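## Task

Lift each bottle with a red label from the tray and set it upright in a free crate slot. All other bottles must still stand where they began, whether on the tray or in the crate. The crate and tray must not end up shifted or tilted, or the task fails. Nothing may count as done if it stays in place only because the robot holds it at the end. Anything the robot is touching at the end must not settle by more than about a fingernail's thickness once released, or the task fails. Nothing may be knocked or placed off the table.

## Robot and tools

ROBOT. Two Kinova Gen3 seven-joint arms, named left_arm and right_arm, each with a Robotiq 2F-85 two-finger gripper and a wrist camera. Bases in the scene frame: left_arm at (-0.026, +0.398, 0) m, right_arm at (+0.056, -0.312, 0) m. The names are just labels, not image sides.

FRAMES. Reported poses use one scene frame: origin on the table surface midway between the arms, +x out over the table, +z up, left_arm on the +y side. The reported point is end_effector_position (in metres), midway between the pads when closed; closed fingertips extend about 19 mm past it, open ones about 6 mm. In the gripper's own axes, +z runs along the fingers away from the wrist and y is the closing direction. Closing also pushes the fingertips roughly 13 mm farther out, so keep clearance above surfaces.

ROW FORMAT. Every moving command is one row of 18 numbers in [-1, 1], always for both arms: left dx, dy, dz, rx, ry, rz, gripper position, force_limit, speed, then the same nine for the right arm. dx..rz are an offset (not a pose) in that gripper's own axes, relative to its measured pose when the action began; 1.0 equals 0.6 m of travel or 180 degrees; rx, ry, rz form a single rotation vector. Gripper position is absolute: +1 open (85 mm), about -0.8 pads touching, -1 squeeze until blocked. force_limit runs from about 20 N at -1 through 128 N at 0 to 235 N at +1 on a 40 mm object; speed from about 20 mm/s at -1, 85 at 0, 150 at +1 (faster closes add a few newtons). To leave a gripper unchanged, repeat its previous three numbers, since 0 is itself a command. A row may have 14 extra numbers in [0, 1]: per-joint stiffness scales, left's 7 then right's 7.

TOOLS.
- execute_actions(actions): list of actions; each action is a table of up to 15 rows, one row per 1/30 s step, the last row held for the remaining steps. Each row in an action is measured from the same start pose, not from the prior row. Empty list returns state and images only.
- move(target, speed, blocking): one 18-number row; the offset is taken from the pose in the latest result showing one. Drives each gripper in a straight line; both finish together, lasting 0.5 to 10 s. speed in m/s, 0.002 to 0.5, default 0.25 (rotation up to twice that in rad/s). No obstacle avoidance. blocking=false returns after 0.5 s; then use wait(0) to poll or stop to brake, and other commands are rejected until it ends.
- wait(seconds): 0 to 10; arms hold their last command.
- stop(): brakes a running move; fingers continue.
- zoom_image(camera, region): camera is cam_high, cam_left_wrist or cam_right_wrist (each 672x504); region [x0, y0, x1, y1] pixels, at most 504x504.
- read_manual(section): licence texts only.


MOTION LIMITS. Each control step the command is clipped to within 70 mm and 16 degrees of the measured pose, so a large offset may need several actions; after an action the arm stops at its last clipped pose. Position wins over orientation when both cannot be met. Elbows never fully straighten. Gripper may lag, drift or overshoot during a move, mostly near full reach. Faster moves and targets set deeper past a contact push harder. To keep an arm still, give it the offset back to its wanted pose first, then zeros.

RESULTS. State line per arm: end_effector_position and end_effector_quat_wxyz (printed position can be off, more when stretched). Hand target lines show where the controller is heading. pose unreachable means the clearance check altered that arm's command. move: line gives the ending (done, off_target, moving, held, fault), limits that acted (paced = command clipped; held = some steps blocked, after which the arm may speed up sharply), and distance to target. object_status: 0 moving, 1 blocked while opening, 2 blocked while closing (holding), 3 reached position or pads met. Any new position resets it to 0 briefly. position_measured counts: 3 open, ~78 = 60 mm, ~130 = 40 mm, ~180 = 20 mm, ~230 pads touching. Joint torque readings carry per-arm offset and noise.

GRIPPING. Close with position -1 and keep it; confirm status 2. Force and speed changes apply only when position changes by at least 0.01; open first to re-grip softer. Fingers re-close if the object slips, except after a -1 force_limit grip, where 2 persists even when empty.

HAZARDS. Contact torque at a joint's load limit (46.9 N m large joints, 29.5 N m wrist joints, held weight included) freezes that arm 10 s and drops the rest of the call. Holding loads heats motors: warning at 60 °C, weak braking and sagging at 75 °C. Arms must not strike or press each other. Brief external tugs or pushes may occur. Avoid drops, slams, hard pushes, tipping bottles, moving the crate or tray, or anything leaving the table. Release bottles fully and set them down so they stand on their own.

CAMERAS. cam_high is fixed overhead; wrist cameras follow their hands. Calibrations (K, distortion, T_world_to_cam) are given per camera and may be off by a couple of degrees and millimetres.

Each tool is called after "Emit:" by a JSON object that holds its "name" and its "arguments".

## Session

Emit:
{"name": "execute_actions", "arguments": {"actions": []}}

Scene clock: 0.00 s.
left_arm: end_effector_position=(+0.6619, +0.0442, +0.2582) position_measured=3 object_status=3 end_effector_quat_wxyz=(+0.645, -0.324, +0.681, +0.124) | right_arm: end_effector_position=(+0.1812, -0.3094, +0.3509) position_measured=3 object_status=3 end_effector_quat_wxyz=(-0.022, +0.685, -0.726, +0.057)
Joint positions: left_arm=[ 0.982  1.391 -1.064  0.664 -0.433  1.147  3.504] | right_arm=[-0.165 -0.554 -0.097  2.07   0.029  1.531  2.817]
Joint velocities: left_arm=[ 0.    -0.     0.001 -0.    -0.001 -0.    -0.001] | right_arm=[0.    0.    0.001 0.001 0.    0.    0.001]
Joint torques (N m, as the joint torque sensors report them, + toward a larger angle): no reading
Hand target (left_arm): +0.662, +0.044, +0.258; +0.645, -0.324, +0.681, +0.124
Hand target (right_arm): +0.181, -0.309, +0.351; -0.022, +0.685, -0.726, +0.057
Joint stiffness scale: left_arm=[1. 1. 1. 1. 1. 1. 1.] | right_arm=[1. 1. 1. 1. 1. 1. 1.]

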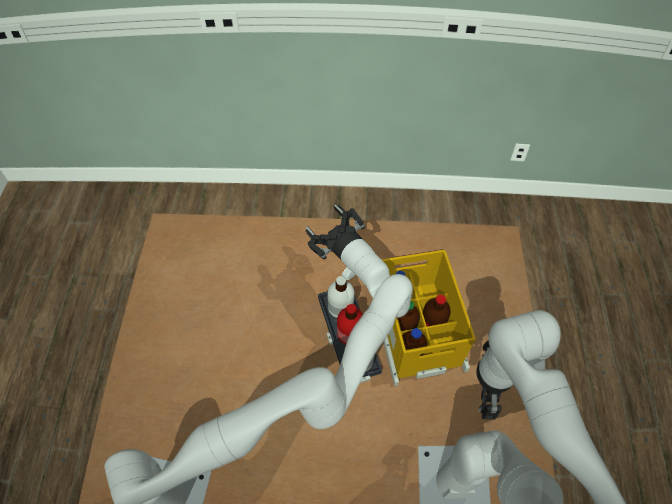

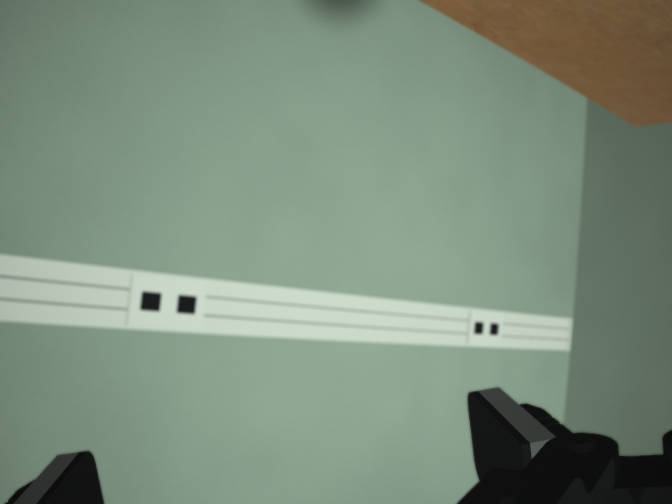

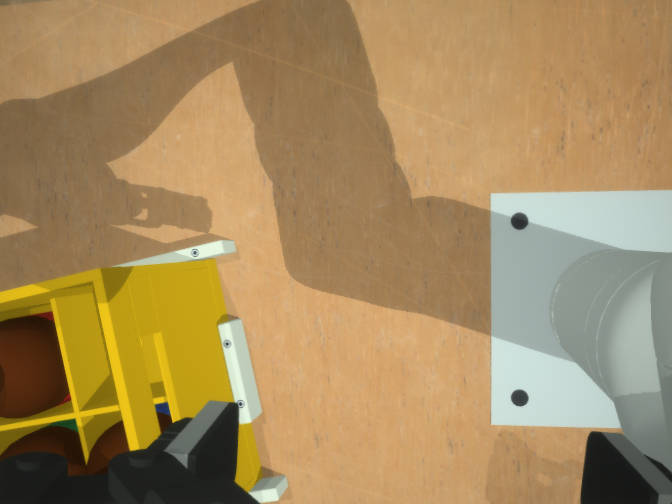

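Emit:
{"name": "move", "arguments": {"target": [-0.318, 0.766, -0.263, 0,0,0, 1,0,0, 0,0,0,0,0,0, 1,0,0], "speed": 0.4}}

Scene clock: 14.40 s.
left_arm: end_effector_position=(+0.2517, +0.3522, +0.3470) position_measured=3 object_status=3 end_effector_quat_wxyz=(+0.646, -0.324, +0.680, +0.123) | right_arm: end_effector_position=(+0.1812, -0.3094, +0.3509) position_measured=3 object_status=3 end_effector_quat_wxyz=(-0.022, +0.685, -0.726, +0.057)
Joint positions: left_arm=[ 2.243  0.968 -1.675  2.476 -0.82   0.623  3.909] | right_arm=[-0.165 -0.554 -0.097  2.07   0.029  1.531  2.817]
Joint velocities: left_arm=[ 0.012 -0.009 -0.001  0.001  0.     0.006 -0.   ] | right_arm=[-0.     0.001 -0.001 -0.    -0.    -0.     0.   ]
Joint torques (N m, as the joint torque sensors report them, + toward a larger angle): left_arm=[-0.09 -8.16 -5.28 -3.96 -1.38  1.55 -0.11] | right_arm=[ 0.14  1.62 -0.31 -8.79  0.31 -0.02  0.5 ]
Hand target (left_arm): +0.251, +0.353, +0.347; +0.645, -0.324, +0.681, +0.124
Hand target (right_arm): +0.181, -0.309, +0.351; -0.022, +0.685, -0.726, +0.057
Off the commanded pose (left_arm): 0.003 m, 0 deg.
Off the commanded pose (right_arm): 0.000 m, 0 deg.
Joint stiffness scale: left_arm=[1. 1. 1. 1. 1. 1. 1.] | right_arm=[1. 1. 1. 1. 1. 1. 1.]
move: done; limits=paced
camera_calibration (this result's frames):
cam_left_wrist: T_world_to_cam=[[-0.654013, 0.744628, -0.1334, -0.060982], [-0.0429989, 0.139466, 0.989293, -0.329508], [0.75526, 0.652747, -0.0591943, -0.253433], [0, 0, 0, 1]] pos_world=[0.137356, 0.256792, 0.302844]
cam_right_wrist: T_world_to_cam=[[-0.98309, -0.0147988, -0.182525, 0.251116], [-0.0205933, 0.999341, 0.0298917, 0.352878], [0.181963, 0.033145, -0.982747, 0.470316], [0, 0, 0, 1]] pos_world=[0.168556, -0.364517, 0.497488]

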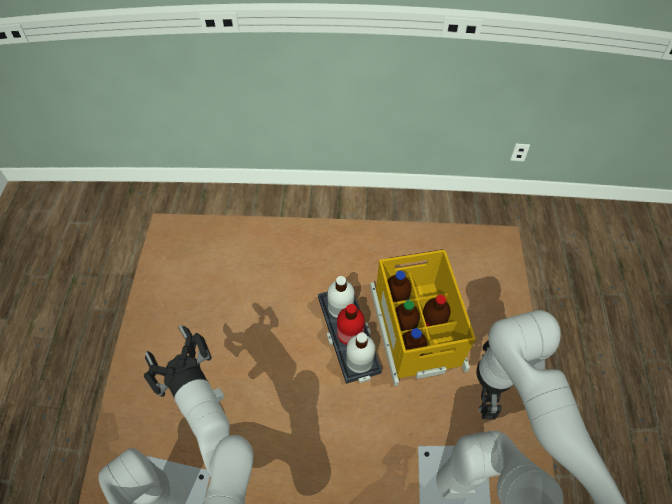

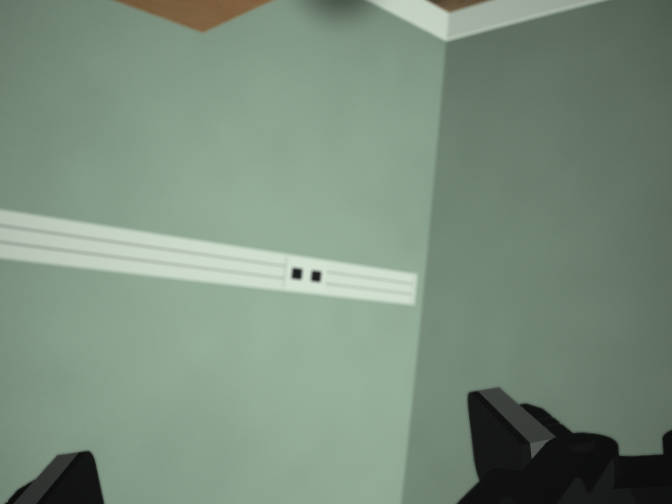

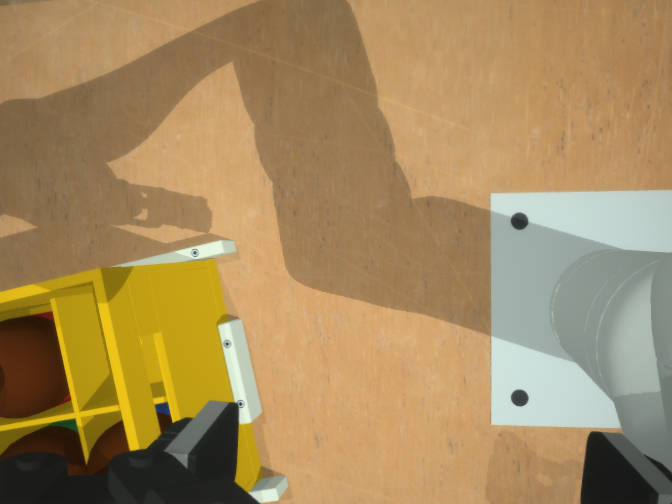

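Emit:
{"name": "zoom_image", "arguments": {"camera": "cam_high", "region": [280, 220, 520, 400]}}

Region (280, 220, 520, 400) of cam_high's 672x504 image, scaled by 2.100, with more detail than that image has; it fills the top 378 rows of this view, and the rest is white.

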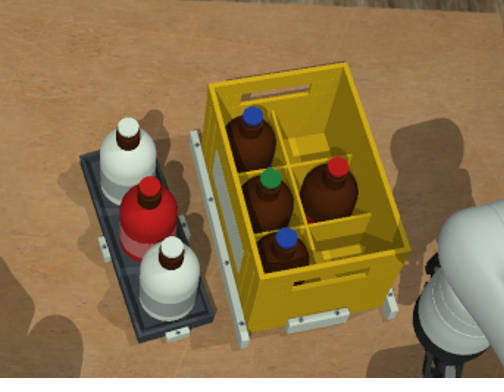

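Emit:
{"name": "move", "arguments": {"target": [0,0,0,0,0,0, 1,0,0, -0.495,-0.229,-0.079,-0.0157,-0.0406,-0.5177, 1,0,0], "speed": 0.4}}

Scene clock: 57.90 s.
left_arm: end_effector_position=(+0.2517, +0.3519, +0.3468) position_measured=3 object_status=3 end_effector_quat_wxyz=(+0.646, -0.323, +0.681, +0.122) | right_arm: end_effector_position=(+0.3308, -0.0186, +0.3994) position_measured=3 object_status=3 end_effector_quat_wxyz=(-0.003, +1.000, -0.008, -0.001)
Joint positions: left_arm=[ 2.244  0.967 -1.675  2.476 -0.82   0.623  3.909] | right_arm=[-0.531  0.228 -0.439  1.308  0.091  1.623  3.724]
Joint velocities: left_arm=[ 0.001  0.     0.001 -0.002 -0.001 -0.    -0.   ] | right_arm=[-0.006  0.007 -0.002 -0.001  0.     0.001  0.001]
Joint torques (N m, as the joint torque sensors report them, + toward a larger angle): left_arm=[-0.06 -8.11 -5.27 -4.18 -1.33  1.37 -0.11] | right_arm=[ -0.02 -12.35  -0.97  -8.28  -0.09   0.18   0.37]
Hand target (left_arm): +0.252, +0.352, +0.347; +0.646, -0.324, +0.680, +0.123
Hand target (right_arm): +0.331, -0.019, +0.399; +0.001, +1.000, -0.000, -0.000
Off the commanded pose (left_arm): 0.000 m, 0 deg.
Off the commanded pose (right_arm): 0.001 m, 1 deg.
Joint stiffness scale: left_arm=[1. 1. 1. 1. 1. 1. 1.] | right_arm=[1. 1. 1. 1. 1. 1. 1.]
move: done
camera_calibration (this result's frames):
cam_left_wrist: T_world_to_cam=[[-0.653243, 0.745297, -0.13344, -0.0612518], [-0.042116, 0.1402, 0.989227, -0.329787], [0.755976, 0.651825, -0.0601956, -0.252724], [0, 0, 0, 1]] pos_world=[0.137152, 0.256619, 0.302848]
cam_right_wrist: T_world_to_cam=[[0.0488987, -0.995632, -0.0795326, 0.0105302], [-0.994638, -0.0558051, 0.0870692, 0.343696], [-0.0911272, 0.0748486, -0.993022, 0.576293], [0, 0, 0, 1]] pos_world=[0.393854, -0.0134706, 0.543184]

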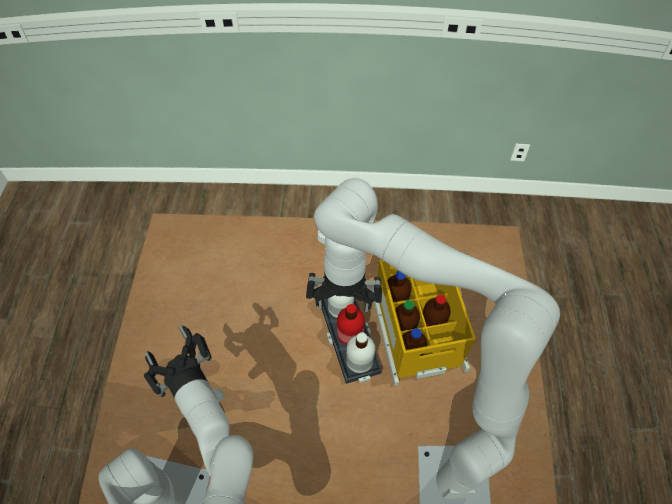

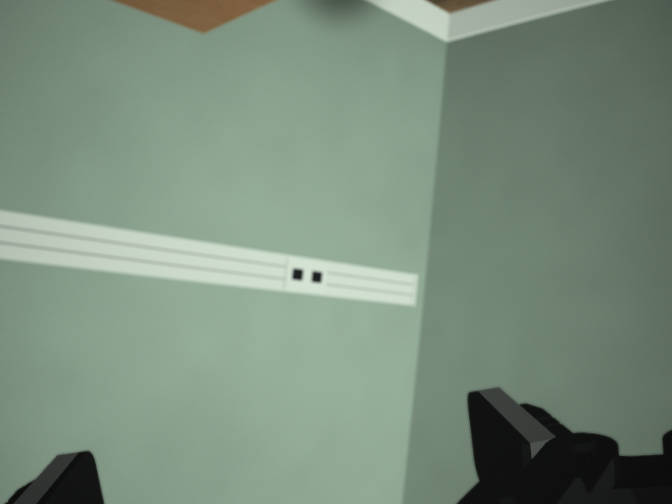

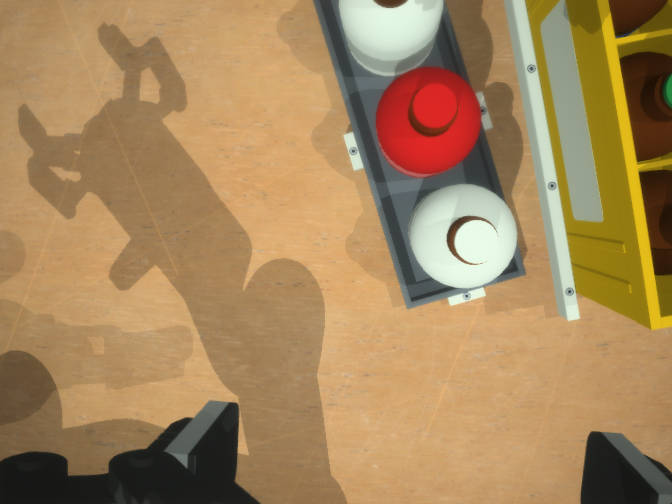

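Emit:
{"name": "move", "arguments": {"target": [0,0,0,0,0,0, 1,0,0, 0.198,0.032,0.117,0,0,0, 1,0,0], "speed": 0.3}}

Scene clock: 79.80 s.
left_arm: end_effector_position=(+0.2517, +0.3519, +0.3468) position_measured=3 object_status=3 end_effector_quat_wxyz=(+0.646, -0.323, +0.681, +0.122) | right_arm: end_effector_position=(+0.4444, -0.0376, +0.3294) position_measured=3 object_status=3 end_effector_quat_wxyz=(-0.004, +1.000, -0.011, -0.006)
Joint positions: left_arm=[ 2.244  0.967 -1.675  2.476 -0.82   0.623  3.909] | right_arm=[-0.421  0.416 -0.354  1.265  0.128  1.486  3.915]
Joint velocities: left_arm=[-0.001 -0.001 -0.     0.001 -0.001 -0.    -0.   ] | right_arm=[ 0.004  0.004 -0.001 -0.002  0.001  0.     0.   ]
Joint torques (N m, as the joint torque sensors report them, + toward a larger angle): left_arm=[ 0.02 -8.49 -5.47 -4.1  -1.22  1.28 -0.22] | right_arm=[  0.02 -16.76  -1.23  -8.51   0.25   0.45   0.42]
Hand target (left_arm): +0.252, +0.352, +0.347; +0.646, -0.323, +0.681, +0.122
Hand target (right_arm): +0.449, -0.040, +0.329; -0.003, +1.000, -0.008, -0.001
Off the commanded pose (left_arm): 0.000 m, 0 deg.
Off the commanded pose (right_arm): 0.005 m, 1 deg.
Joint stiffness scale: left_arm=[1. 1. 1. 1. 1. 1. 1.] | right_arm=[1. 1. 1. 1. 1. 1. 1.]
move: off_target (right_arm)
camera_calibration (this result's frames):
cam_left_wrist: T_world_to_cam=[[-0.653242, 0.745297, -0.13344, -0.0612518], [-0.042116, 0.1402, 0.989227, -0.329787], [0.755977, 0.651825, -0.0601956, -0.252724], [0, 0, 0, 1]] pos_world=[0.137152, 0.256619, 0.302848]
cam_right_wrist: T_world_to_cam=[[0.0423574, -0.995688, -0.082528, -0.0156], [-0.994165, -0.050206, 0.0954736, 0.458938], [-0.0992053, 0.0780025, -0.992005, 0.521892], [0, 0, 0, 1]] pos_world=[0.508695, -0.0332002, 0.472616]

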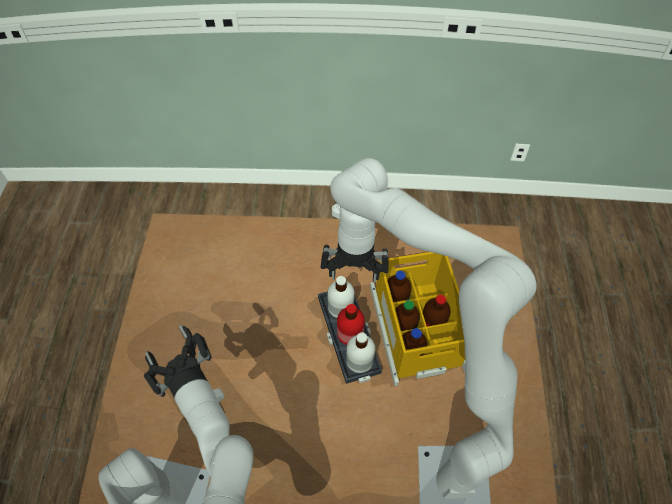

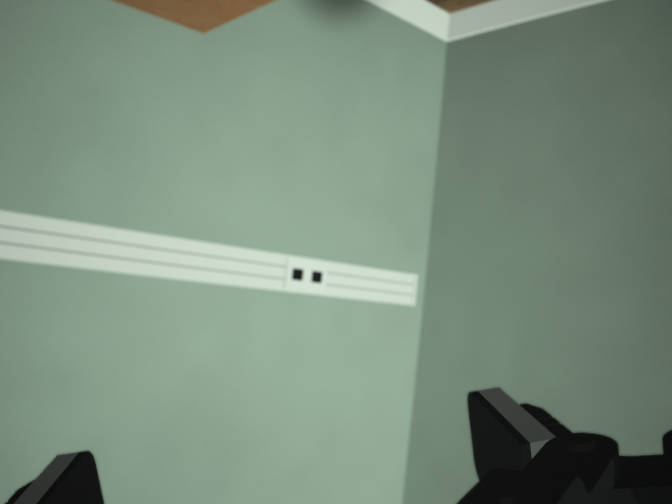

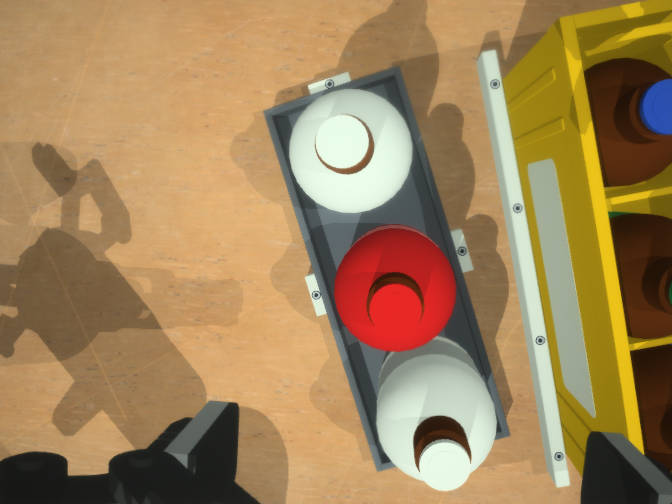

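Emit:
{"name": "move", "arguments": {"target": [0,0,0,0,0,0, 1,0,0, 0.014,0.006,0.328,0,0,0, 1,0,0], "speed": 0.2}}

Scene clock: 95.83 s.
left_arm: end_effector_position=(+0.2517, +0.3519, +0.3468) position_measured=3 object_status=3 end_effector_quat_wxyz=(+0.646, -0.323, +0.681, +0.122) | right_arm: end_effector_position=(+0.4501, -0.0389, +0.1343) position_measured=3 object_status=3 end_effector_quat_wxyz=(-0.006, +1.000, -0.009, -0.007)
Joint positions: left_arm=[ 2.244  0.967 -1.675  2.476 -0.82   0.623  3.909] | right_arm=[-0.431  0.597 -0.306  1.636  0.188  0.943  3.88 ]
Joint velocities: left_arm=[-0.002 -0.    -0.002 -0.001 -0.001  0.     0.001] | right_arm=[-0.007  0.006  0.008  0.     0.002 -0.001  0.001]
Joint torques (N m, as the joint torque sensors report them, + toward a larger angle): left_arm=[ 0.18 -7.93 -5.33 -3.97 -1.52  1.43 -0.12] | right_arm=[  0.02 -17.59  -1.24  -6.4   -0.17   0.08   0.25]
Hand target (left_arm): +0.252, +0.352, +0.347; +0.646, -0.323, +0.681, +0.122
Hand target (right_arm): +0.451, -0.040, +0.132; -0.004, +1.000, -0.012, -0.006
Off the commanded pose (left_arm): 0.000 m, 0 deg.
Off the commanded pose (right_arm): 0.002 m, 0 deg.
Joint stiffness scale: left_arm=[1. 1. 1. 1. 1. 1. 1.] | right_arm=[1. 1. 1. 1. 1. 1. 1.]
move: done
camera_calibration (this result's frames):
cam_left_wrist: T_world_to_cam=[[-0.653242, 0.745297, -0.13344, -0.0612518], [-0.0421159, 0.1402, 0.989227, -0.329787], [0.755977, 0.651825, -0.0601957, -0.252724], [0, 0, 0, 1]] pos_world=[0.137152, 0.256619, 0.302848]
cam_right_wrist: T_world_to_cam=[[0.0468046, -0.995182, -0.0861525, -0.0347036], [-0.99357, -0.055282, 0.0988012, 0.48223], [-0.103088, 0.0809742, -0.991371, 0.330808], [0, 0, 0, 1]] pos_world=[0.514856, -0.0346646, 0.277318]

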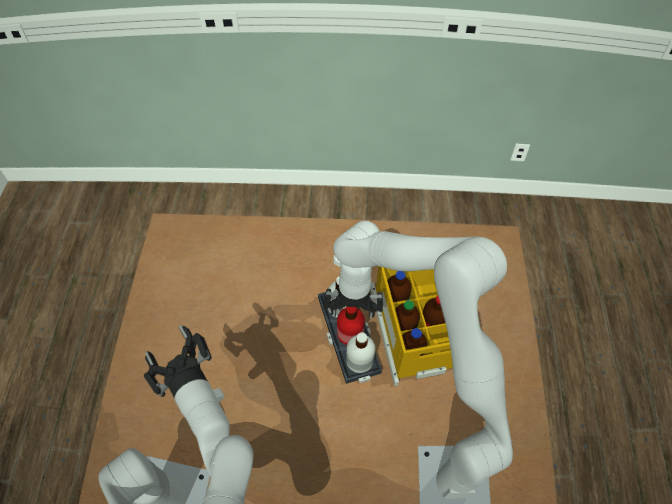

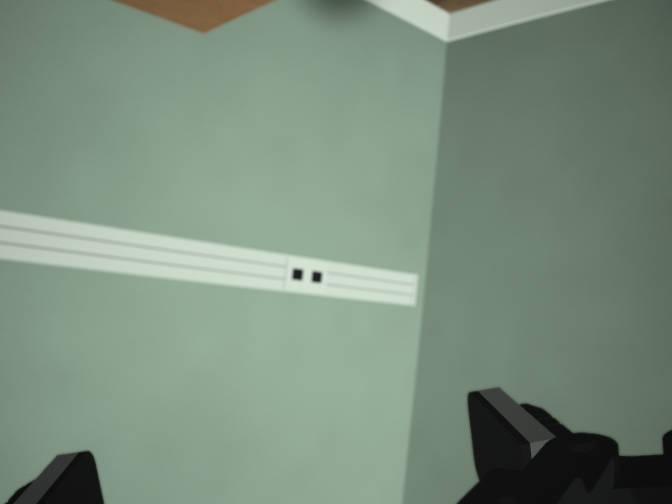

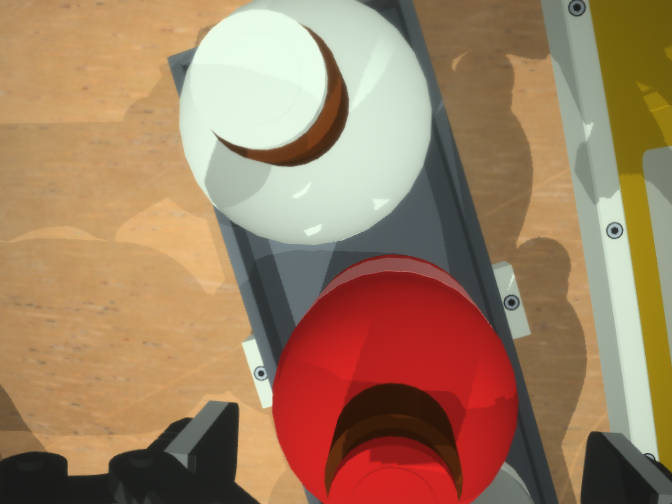

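Emit:
{"name": "move", "arguments": {"target": [0,0,0,0,0,0, 1,0,0, 0,0,0,0,0,0, -1,0.3,0]}}

Scene clock: 100.17 s.
left_arm: end_effector_position=(+0.2517, +0.3519, +0.3468) position_measured=3 object_status=3 end_effector_quat_wxyz=(+0.646, -0.323, +0.681, +0.122) | right_arm: end_effector_position=(+0.4529, -0.0375, +0.1421) position_measured=161 object_status=2 end_effector_quat_wxyz=(-0.009, +1.000, -0.009, -0.001)
Joint positions: left_arm=[ 2.244  0.967 -1.675  2.476 -0.82   0.623  3.909] | right_arm=[-0.432  0.583 -0.305  1.632  0.188  0.946  3.88 ]
Joint velocities: left_arm=[ 0.    -0.001 -0.001  0.001  0.001 -0.     0.   ] | right_arm=[-0.     0.002  0.001 -0.    -0.    -0.    -0.001]
Joint torques (N m, as the joint torque sensors report them, + toward a larger angle): left_arm=[-0.05 -8.27 -5.07 -3.91 -1.28  1.45 -0.05] | right_arm=[-1.96 -5.56 -2.64 -2.55 -1.45 -2.35  0.62]
Hand target (left_arm): +0.252, +0.352, +0.347; +0.646, -0.323, +0.681, +0.122
Hand target (right_arm): +0.450, -0.039, +0.134; -0.006, +1.000, -0.009, -0.007
Off the commanded pose (left_arm): 0.000 m, 0 deg.
Off the commanded pose (right_arm): 0.008 m, 1 deg.
Joint stiffness scale: left_arm=[1. 1. 1. 1. 1. 1. 1.] | right_arm=[1. 1. 1. 1. 1. 1. 1.]
move: off_target (right_arm)
camera_calibration (this result's frames):
cam_left_wrist: T_world_to_cam=[[-0.653243, 0.745297, -0.13344, -0.0612518], [-0.0421159, 0.1402, 0.989227, -0.329787], [0.755976, 0.651825, -0.0601957, -0.252724], [0, 0, 0, 1]] pos_world=[0.137152, 0.256619, 0.302848]
cam_right_wrist: T_world_to_cam=[[0.0476024, -0.994668, -0.0914886, -0.0323554], [-0.994849, -0.0554177, 0.0848743, 0.486877], [-0.0894918, 0.0869771, -0.992183, 0.332969], [0, 0, 0, 1]] pos_world=[0.515707, -0.034162, 0.286083]

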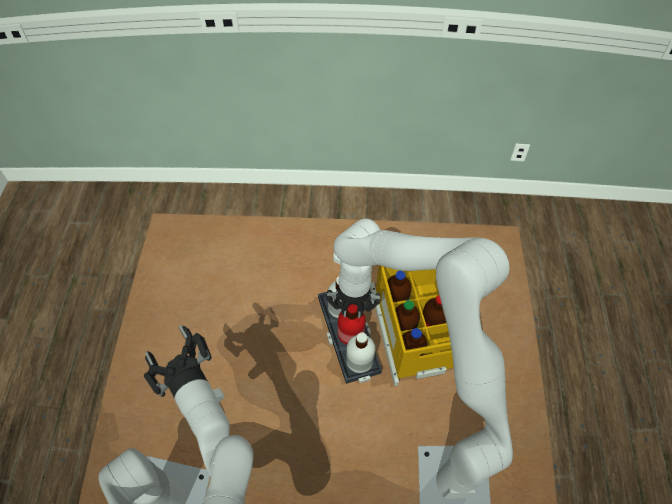

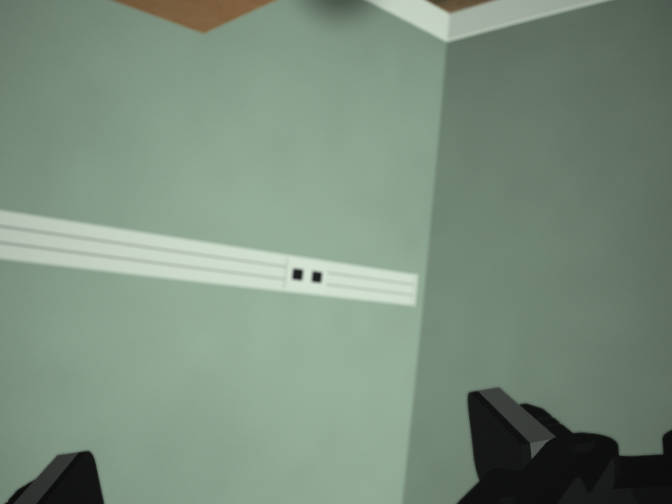

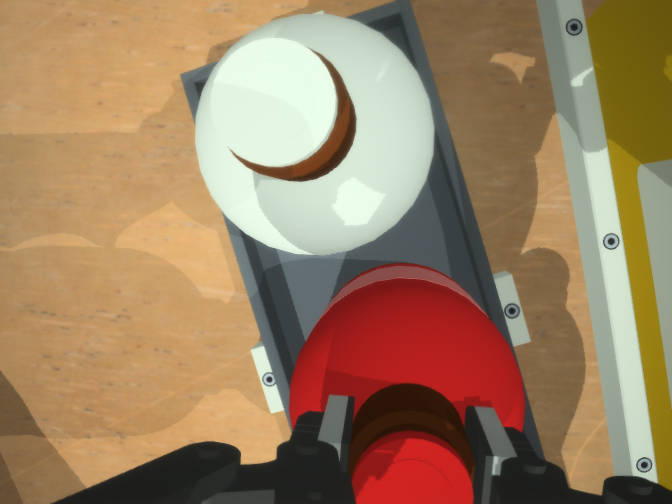

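Emit:
{"name": "move", "arguments": {"target": [0,0,0,0,0,0, 1,0,0, 0,0,-0.32,0,0,0, -1,0.3,0], "speed": 0.2}}

Scene clock: 122.47 s.
left_arm: end_effector_position=(+0.2517, +0.3519, +0.3468) position_measured=3 object_status=3 end_effector_quat_wxyz=(+0.646, -0.323, +0.681, +0.122) | right_arm: end_effector_position=(+0.4555, -0.0431, +0.3328) position_measured=161 object_status=2 end_effector_quat_wxyz=(-0.007, +1.000, -0.015, +0.002)
Joint positions: left_arm=[ 2.244  0.967 -1.675  2.476 -0.82   0.623  3.909] | right_arm=[-0.416  0.416 -0.333  1.252  0.126  1.482  3.934]
Joint velocities: left_arm=[-0.    -0.    -0.001 -0.001  0.     0.     0.   ] | right_arm=[-0.    -0.001 -0.006 -0.004  0.     0.002 -0.   ]
Joint torques (N m, as the joint torque sensors report them, + toward a larger angle): left_arm=[-0.22 -8.19 -5.22 -3.98 -1.61  1.46  0.09] | right_arm=[ -0.23 -18.78  -1.37 -10.     0.05   0.27   0.39]
Hand target (left_arm): +0.252, +0.352, +0.347; +0.646, -0.323, +0.681, +0.122
Hand target (right_arm): +0.453, -0.041, +0.334; -0.009, +1.000, -0.008, -0.001
Off the commanded pose (left_arm): 0.000 m, 0 deg.
Off the commanded pose (right_arm): 0.003 m, 1 deg.
Joint stiffness scale: left_arm=[1. 1. 1. 1. 1. 1. 1.] | right_arm=[1. 1. 1. 1. 1. 1. 1.]
move: done
camera_calibration (this result's frames):
cam_left_wrist: T_world_to_cam=[[-0.653242, 0.745297, -0.13344, -0.0612517], [-0.0421161, 0.1402, 0.989227, -0.329787], [0.755977, 0.651825, -0.0601957, -0.252724], [0, 0, 0, 1]] pos_world=[0.137152, 0.256619, 0.302848]
cam_right_wrist: T_world_to_cam=[[0.0363444, -0.995542, -0.0870344, -0.0169687], [-0.995912, -0.0432892, 0.0792826, 0.475786], [-0.0826968, 0.0837971, -0.993045, 0.519895], [0, 0, 0, 1]] pos_world=[0.517452, -0.0398624, 0.477081]

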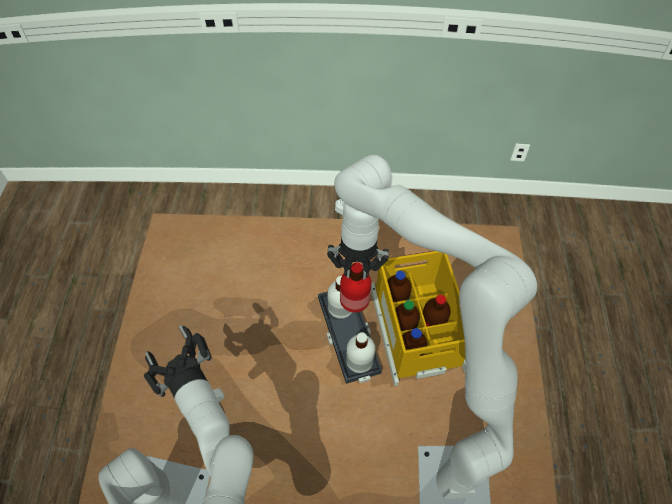

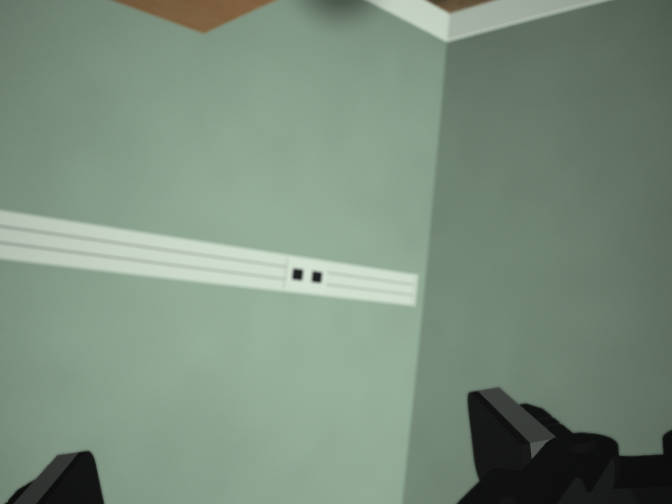

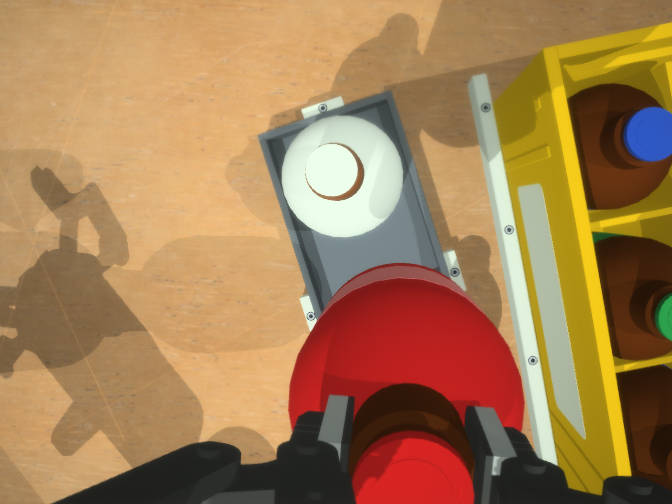

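Emit:
{"name": "move", "arguments": {"target": [0,0,0,0,0,0, 1,0,0, -0.0735,0.4125,0,0,0,0, -1,0.3,0], "speed": 0.25}}

Scene clock: 134.83 s.
left_arm: end_effector_position=(+0.2517, +0.3519, +0.3468) position_measured=3 object_status=3 end_effector_quat_wxyz=(+0.646, -0.323, +0.681, +0.122) | right_arm: end_effector_position=(+0.4033, -0.2889, +0.3294) position_measured=161 object_status=2 end_effector_quat_wxyz=(-0.004, +1.000, -0.016, +0.001)
Joint positions: left_arm=[ 2.244  0.967 -1.675  2.476 -0.82   0.623  3.909] | right_arm=[-0.001  0.094 -0.126  1.679  0.005  1.367  4.536]
Joint velocities: left_arm=[ 0.     0.    -0.001 -0.001 -0.002  0.    -0.001] | right_arm=[ 0.014 -0.001 -0.001  0.    -0.    -0.     0.   ]
Joint torques (N m, as the joint torque sensors report them, + toward a larger angle): left_arm=[-0.19 -8.01 -5.19 -4.35 -1.33  1.48  0.01] | right_arm=[ -0.24 -12.22   0.18 -10.28   0.18   0.35   0.8 ]
Hand target (left_arm): +0.252, +0.352, +0.347; +0.646, -0.323, +0.681, +0.122
Hand target (right_arm): +0.404, -0.289, +0.329; -0.007, +1.000, -0.015, +0.003
Off the commanded pose (left_arm): 0.000 m, 0 deg.
Off the commanded pose (right_arm): 0.001 m, 0 deg.
Joint stiffness scale: left_arm=[1. 1. 1. 1. 1. 1. 1.] | right_arm=[1. 1. 1. 1. 1. 1. 1.]
move: done
camera_calibration (this result's frames):
cam_left_wrist: T_world_to_cam=[[-0.653243, 0.745297, -0.13344, -0.0612519], [-0.0421159, 0.1402, 0.989227, -0.329787], [0.755976, 0.651825, -0.0601957, -0.252724], [0, 0, 0, 1]] pos_world=[0.137152, 0.256619, 0.302848]
cam_right_wrist: T_world_to_cam=[[0.0336092, -0.996164, -0.0807967, -0.261258], [-0.99576, -0.0403021, 0.082686, 0.413179], [-0.0856251, 0.0776751, -0.993295, 0.532345], [0, 0, 0, 1]] pos_world=[0.46579, -0.284954, 0.473502]

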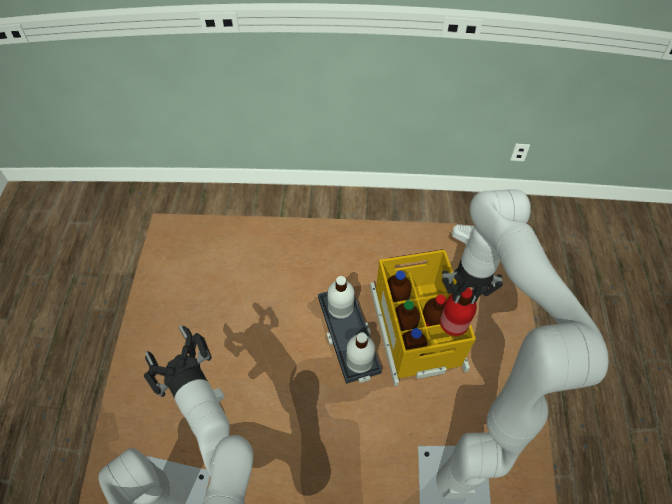

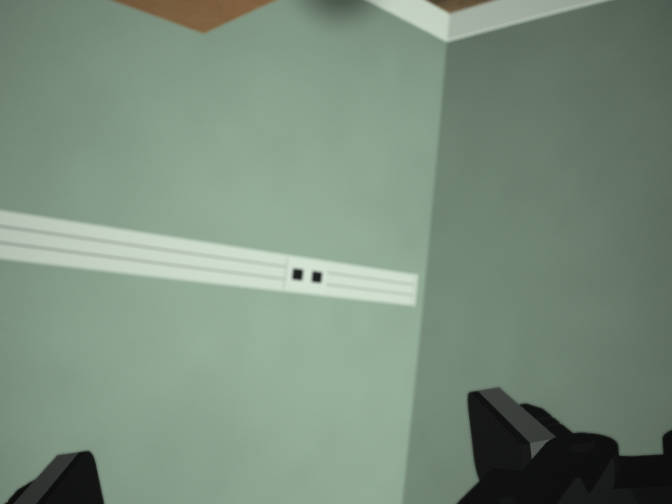

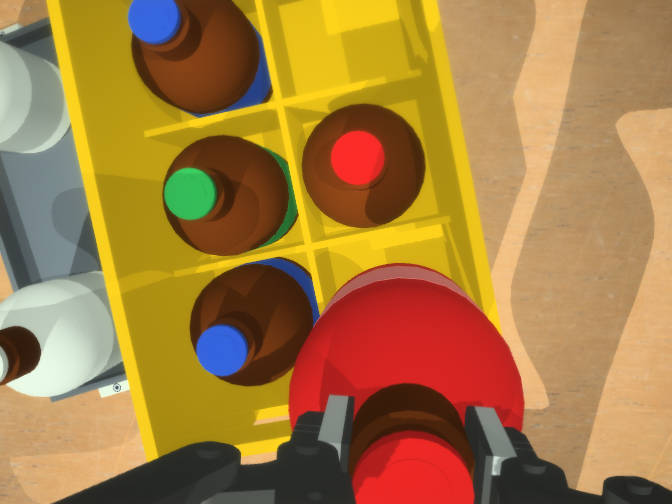

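Emit:
{"name": "move", "arguments": {"target": [0,0,0,0,0,0, 1,0,0, 0.006,0.002,0.28,0,0,0, -1,0.3,0], "speed": 0.15}}

Scene clock: 147.00 s.
left_arm: end_effector_position=(+0.2517, +0.3519, +0.3468) position_measured=3 object_status=3 end_effector_quat_wxyz=(+0.646, -0.323, +0.681, +0.122) | right_arm: end_effector_position=(+0.4072, -0.2872, +0.1628) position_measured=161 object_status=2 end_effector_quat_wxyz=(-0.006, +1.000, -0.013, +0.000)
Joint positions: left_arm=[ 2.244  0.967 -1.675  2.476 -0.82   0.623  3.909] | right_arm=[-0.011  0.292 -0.126  2.027  0.032  0.823  4.516]
Joint velocities: left_arm=[-0.001  0.001 -0.    -0.001  0.001  0.001  0.   ] | right_arm=[-0.002  0.005  0.002 -0.     0.    -0.001 -0.001]
Joint torques (N m, as the joint torque sensors report them, + toward a larger angle): left_arm=[ 0.1  -7.84 -5.44 -4.28 -1.37  1.38 -0.14] | right_arm=[ -0.64 -13.77  -0.15  -7.64  -0.06   0.41   0.46]
Hand target (left_arm): +0.252, +0.352, +0.347; +0.646, -0.323, +0.681, +0.122
Hand target (right_arm): +0.408, -0.289, +0.161; -0.003, +1.000, -0.016, +0.001
Off the commanded pose (left_arm): 0.000 m, 0 deg.
Off the commanded pose (right_arm): 0.002 m, 0 deg.
Joint stiffness scale: left_arm=[1. 1. 1. 1. 1. 1. 1.] | right_arm=[1. 1. 1. 1. 1. 1. 1.]
move: done
camera_calibration (this result's frames):
cam_left_wrist: T_world_to_cam=[[-0.653242, 0.745297, -0.13344, -0.0612518], [-0.042116, 0.1402, 0.989227, -0.329787], [0.755977, 0.651825, -0.0601956, -0.252724], [0, 0, 0, 1]] pos_world=[0.137152, 0.256619, 0.302848]
cam_right_wrist: T_world_to_cam=[[0.0394306, -0.995451, -0.0867284, -0.274351], [-0.995395, -0.0467205, 0.0836985, 0.428719], [-0.0873698, 0.0830288, -0.99271, 0.369147], [0, 0, 0, 1]] pos_world=[0.469815, -0.283723, 0.306779]

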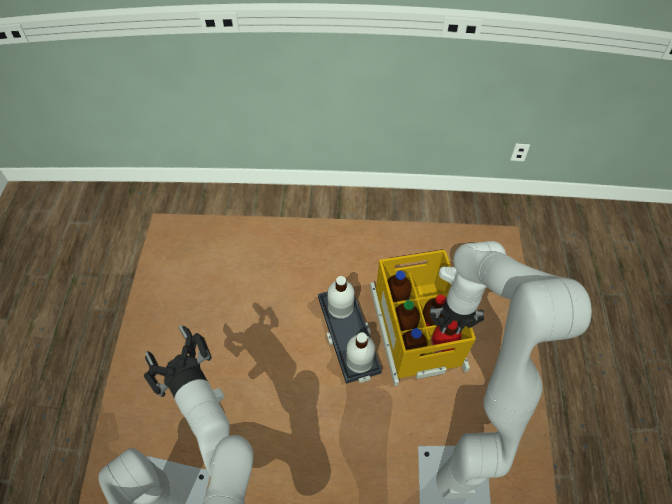

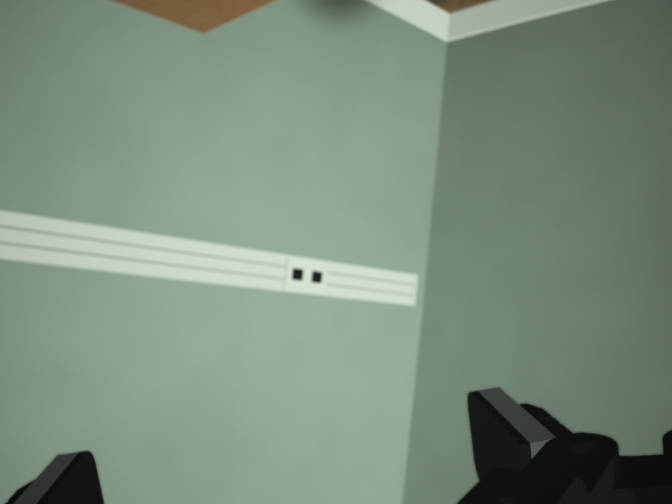

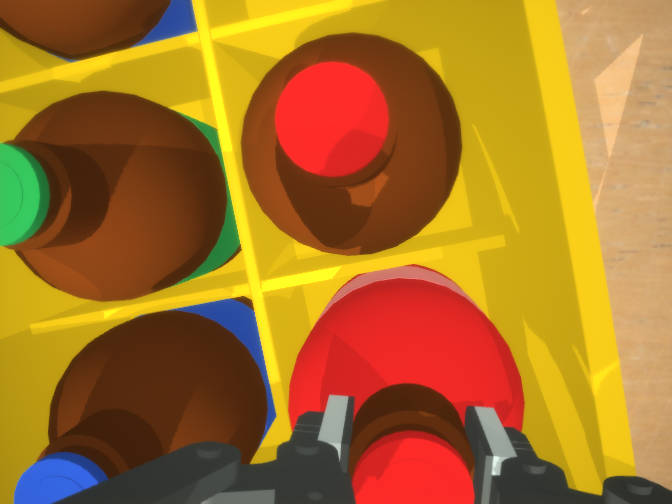

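Emit:
{"name": "move", "arguments": {"target": [0,0,0,0,0,0, 1,0,0, 0,0,0.027,0,0,0, -1,0.3,0], "speed": 0.05}}

Scene clock: 152.67 s.
left_arm: end_effector_position=(+0.2517, +0.3519, +0.3468) position_measured=3 object_status=3 end_effector_quat_wxyz=(+0.646, -0.323, +0.681, +0.122) | right_arm: end_effector_position=(+0.4074, -0.2859, +0.1484) position_measured=161 object_status=2 end_effector_quat_wxyz=(-0.009, +1.000, -0.013, +0.000)
Joint positions: left_arm=[ 2.244  0.967 -1.675  2.476 -0.82   0.623  3.909] | right_arm=[-0.012  0.319 -0.126  2.048  0.032  0.774  4.516]
Joint velocities: left_arm=[-0.    -0.    -0.002 -0.002  0.002  0.    -0.   ] | right_arm=[-0.002  0.003 -0.    -0.001 -0.    -0.001  0.001]
Joint torques (N m, as the joint torque sensors report them, + toward a larger angle): left_arm=[ 0.34 -7.9  -5.49 -4.13 -1.24  1.51 -0.1 ] | right_arm=[ -0.04 -13.12  -0.43  -6.27   0.06   0.23   0.46]
Hand target (left_arm): +0.252, +0.352, +0.347; +0.646, -0.323, +0.681, +0.122
Hand target (right_arm): +0.407, -0.287, +0.147; -0.006, +1.000, -0.013, +0.000
Off the commanded pose (left_arm): 0.000 m, 0 deg.
Off the commanded pose (right_arm): 0.002 m, 0 deg.
Joint stiffness scale: left_arm=[1. 1. 1. 1. 1. 1. 1.] | right_arm=[1. 1. 1. 1. 1. 1. 1.]
move: done
camera_calibration (this result's frames):
cam_left_wrist: T_world_to_cam=[[-0.653242, 0.745297, -0.13344, -0.0612517], [-0.0421161, 0.1402, 0.989227, -0.329787], [0.755977, 0.651825, -0.0601957, -0.252724], [0, 0, 0, 1]] pos_world=[0.137152, 0.256619, 0.302848]
cam_right_wrist: T_world_to_cam=[[0.0404708, -0.995021, -0.0910778, -0.273948], [-0.995358, -0.048114, 0.0833519, 0.429807], [-0.087319, 0.0872817, -0.992349, 0.355967], [0, 0, 0, 1]] pos_world=[0.469981, -0.282973, 0.292468]

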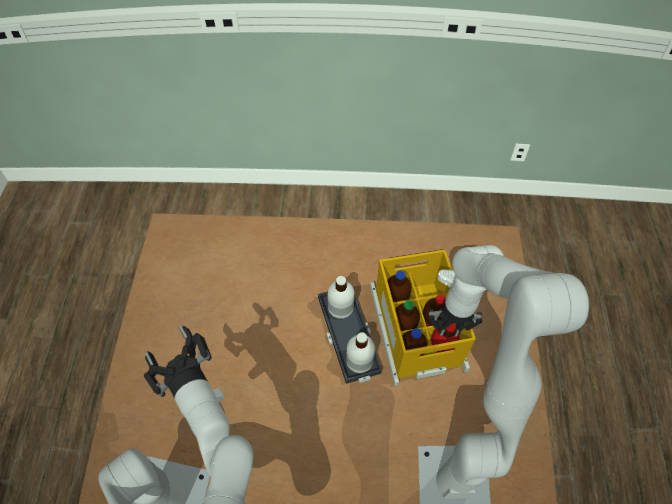

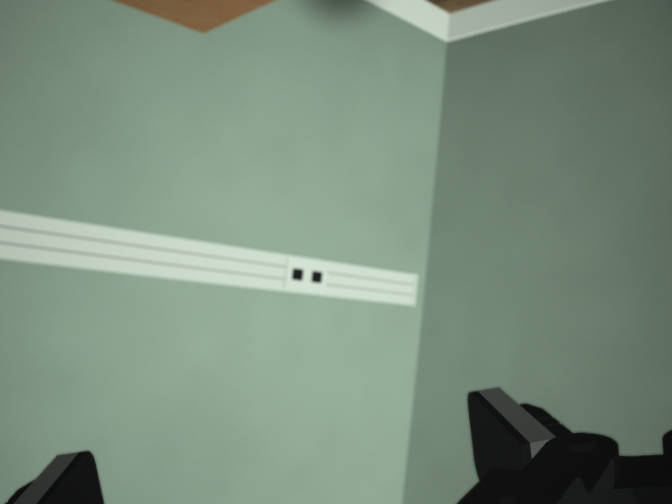

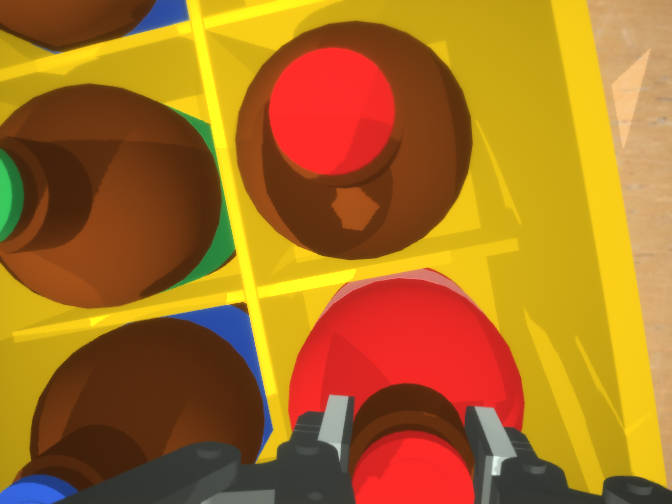

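Emit:
{"name": "execute_actions", "arguments": {"actions": [[[0,0,0,0,0,0, 1,0,0, 0,0,0,0,0,0, 0.3,0.3,1]], [[0,0,0,0,0,0, 1,0,0, 0,0,-0.1,0,0,0, 0.3,0.3,1]]]}}

Scene clock: 161.40 s.
left_arm: end_effector_position=(+0.2517, +0.3519, +0.3468) position_measured=3 object_status=3 end_effector_quat_wxyz=(+0.646, -0.323, +0.681, +0.122) | right_arm: end_effector_position=(+0.4079, -0.2880, +0.2071) position_measured=91 object_status=3 end_effector_quat_wxyz=(-0.006, +1.000, -0.015, +0.001)
Joint positions: left_arm=[ 2.244  0.967 -1.675  2.476 -0.82   0.623  3.909] | right_arm=[-0.007  0.22  -0.126  1.949  0.02   0.969  4.525]
Joint velocities: left_arm=[-0.001 -0.     0.     0.    -0.001  0.     0.   ] | right_arm=[ 0.004 -0.023  0.002 -0.011 -0.001  0.008  0.   ]
Joint torques (N m, as the joint torque sensors report them, + toward a larger angle): left_arm=[ 0.   -8.13 -5.28 -4.08 -1.16  1.32 -0.23] | right_arm=[  0.04 -10.75  -0.43  -7.37  -0.15  -0.01   0.17]
Hand target (left_arm): +0.252, +0.352, +0.347; +0.646, -0.323, +0.681, +0.122
Hand target (right_arm): +0.408, -0.286, +0.210; -0.009, +1.000, -0.012, +0.002
Off the commanded pose (left_arm): 0.000 m, 0 deg.
Off the commanded pose (right_arm): 0.003 m, 0 deg.
Joint stiffness scale: left_arm=[1. 1. 1. 1. 1. 1. 1.] | right_arm=[1. 1. 1. 1. 1. 1. 1.]
camera_calibration (this result's frames):
cam_left_wrist: T_world_to_cam=[[-0.653242, 0.745297, -0.13344, -0.0612519], [-0.0421159, 0.1402, 0.989227, -0.329787], [0.755977, 0.651825, -0.0601956, -0.252724], [0, 0, 0, 1]] pos_world=[0.137152, 0.256619, 0.302848]
cam_right_wrist: T_world_to_cam=[[0.0365005, -0.995714, -0.0849756, -0.270545], [-0.99575, -0.0434328, 0.0812144, 0.427275], [-0.084557, 0.0816501, -0.993068, 0.411854], [0, 0, 0, 1]] pos_world=[0.47016, -0.284456, 0.351309]

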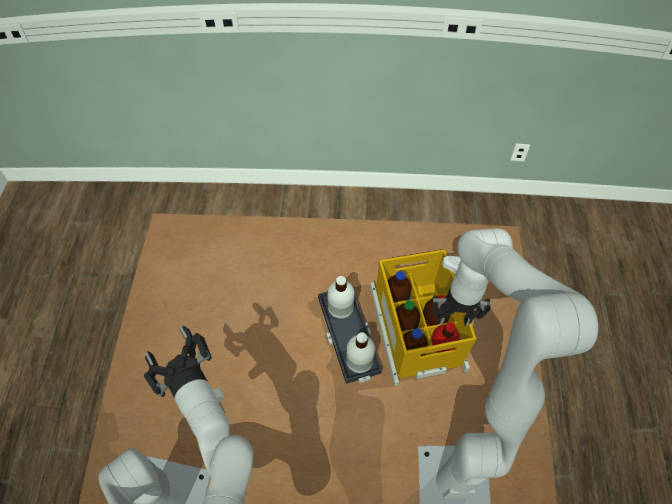

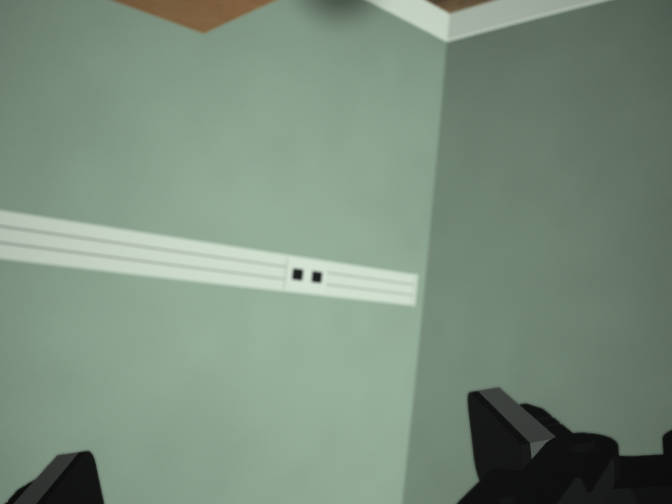

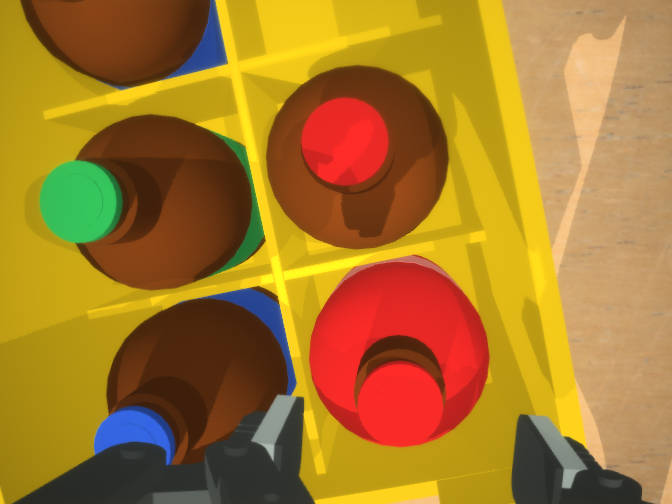

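Emit:
{"name": "finished_scene", "arguments": {"scene": 1}}

The scene is finished: the task was done.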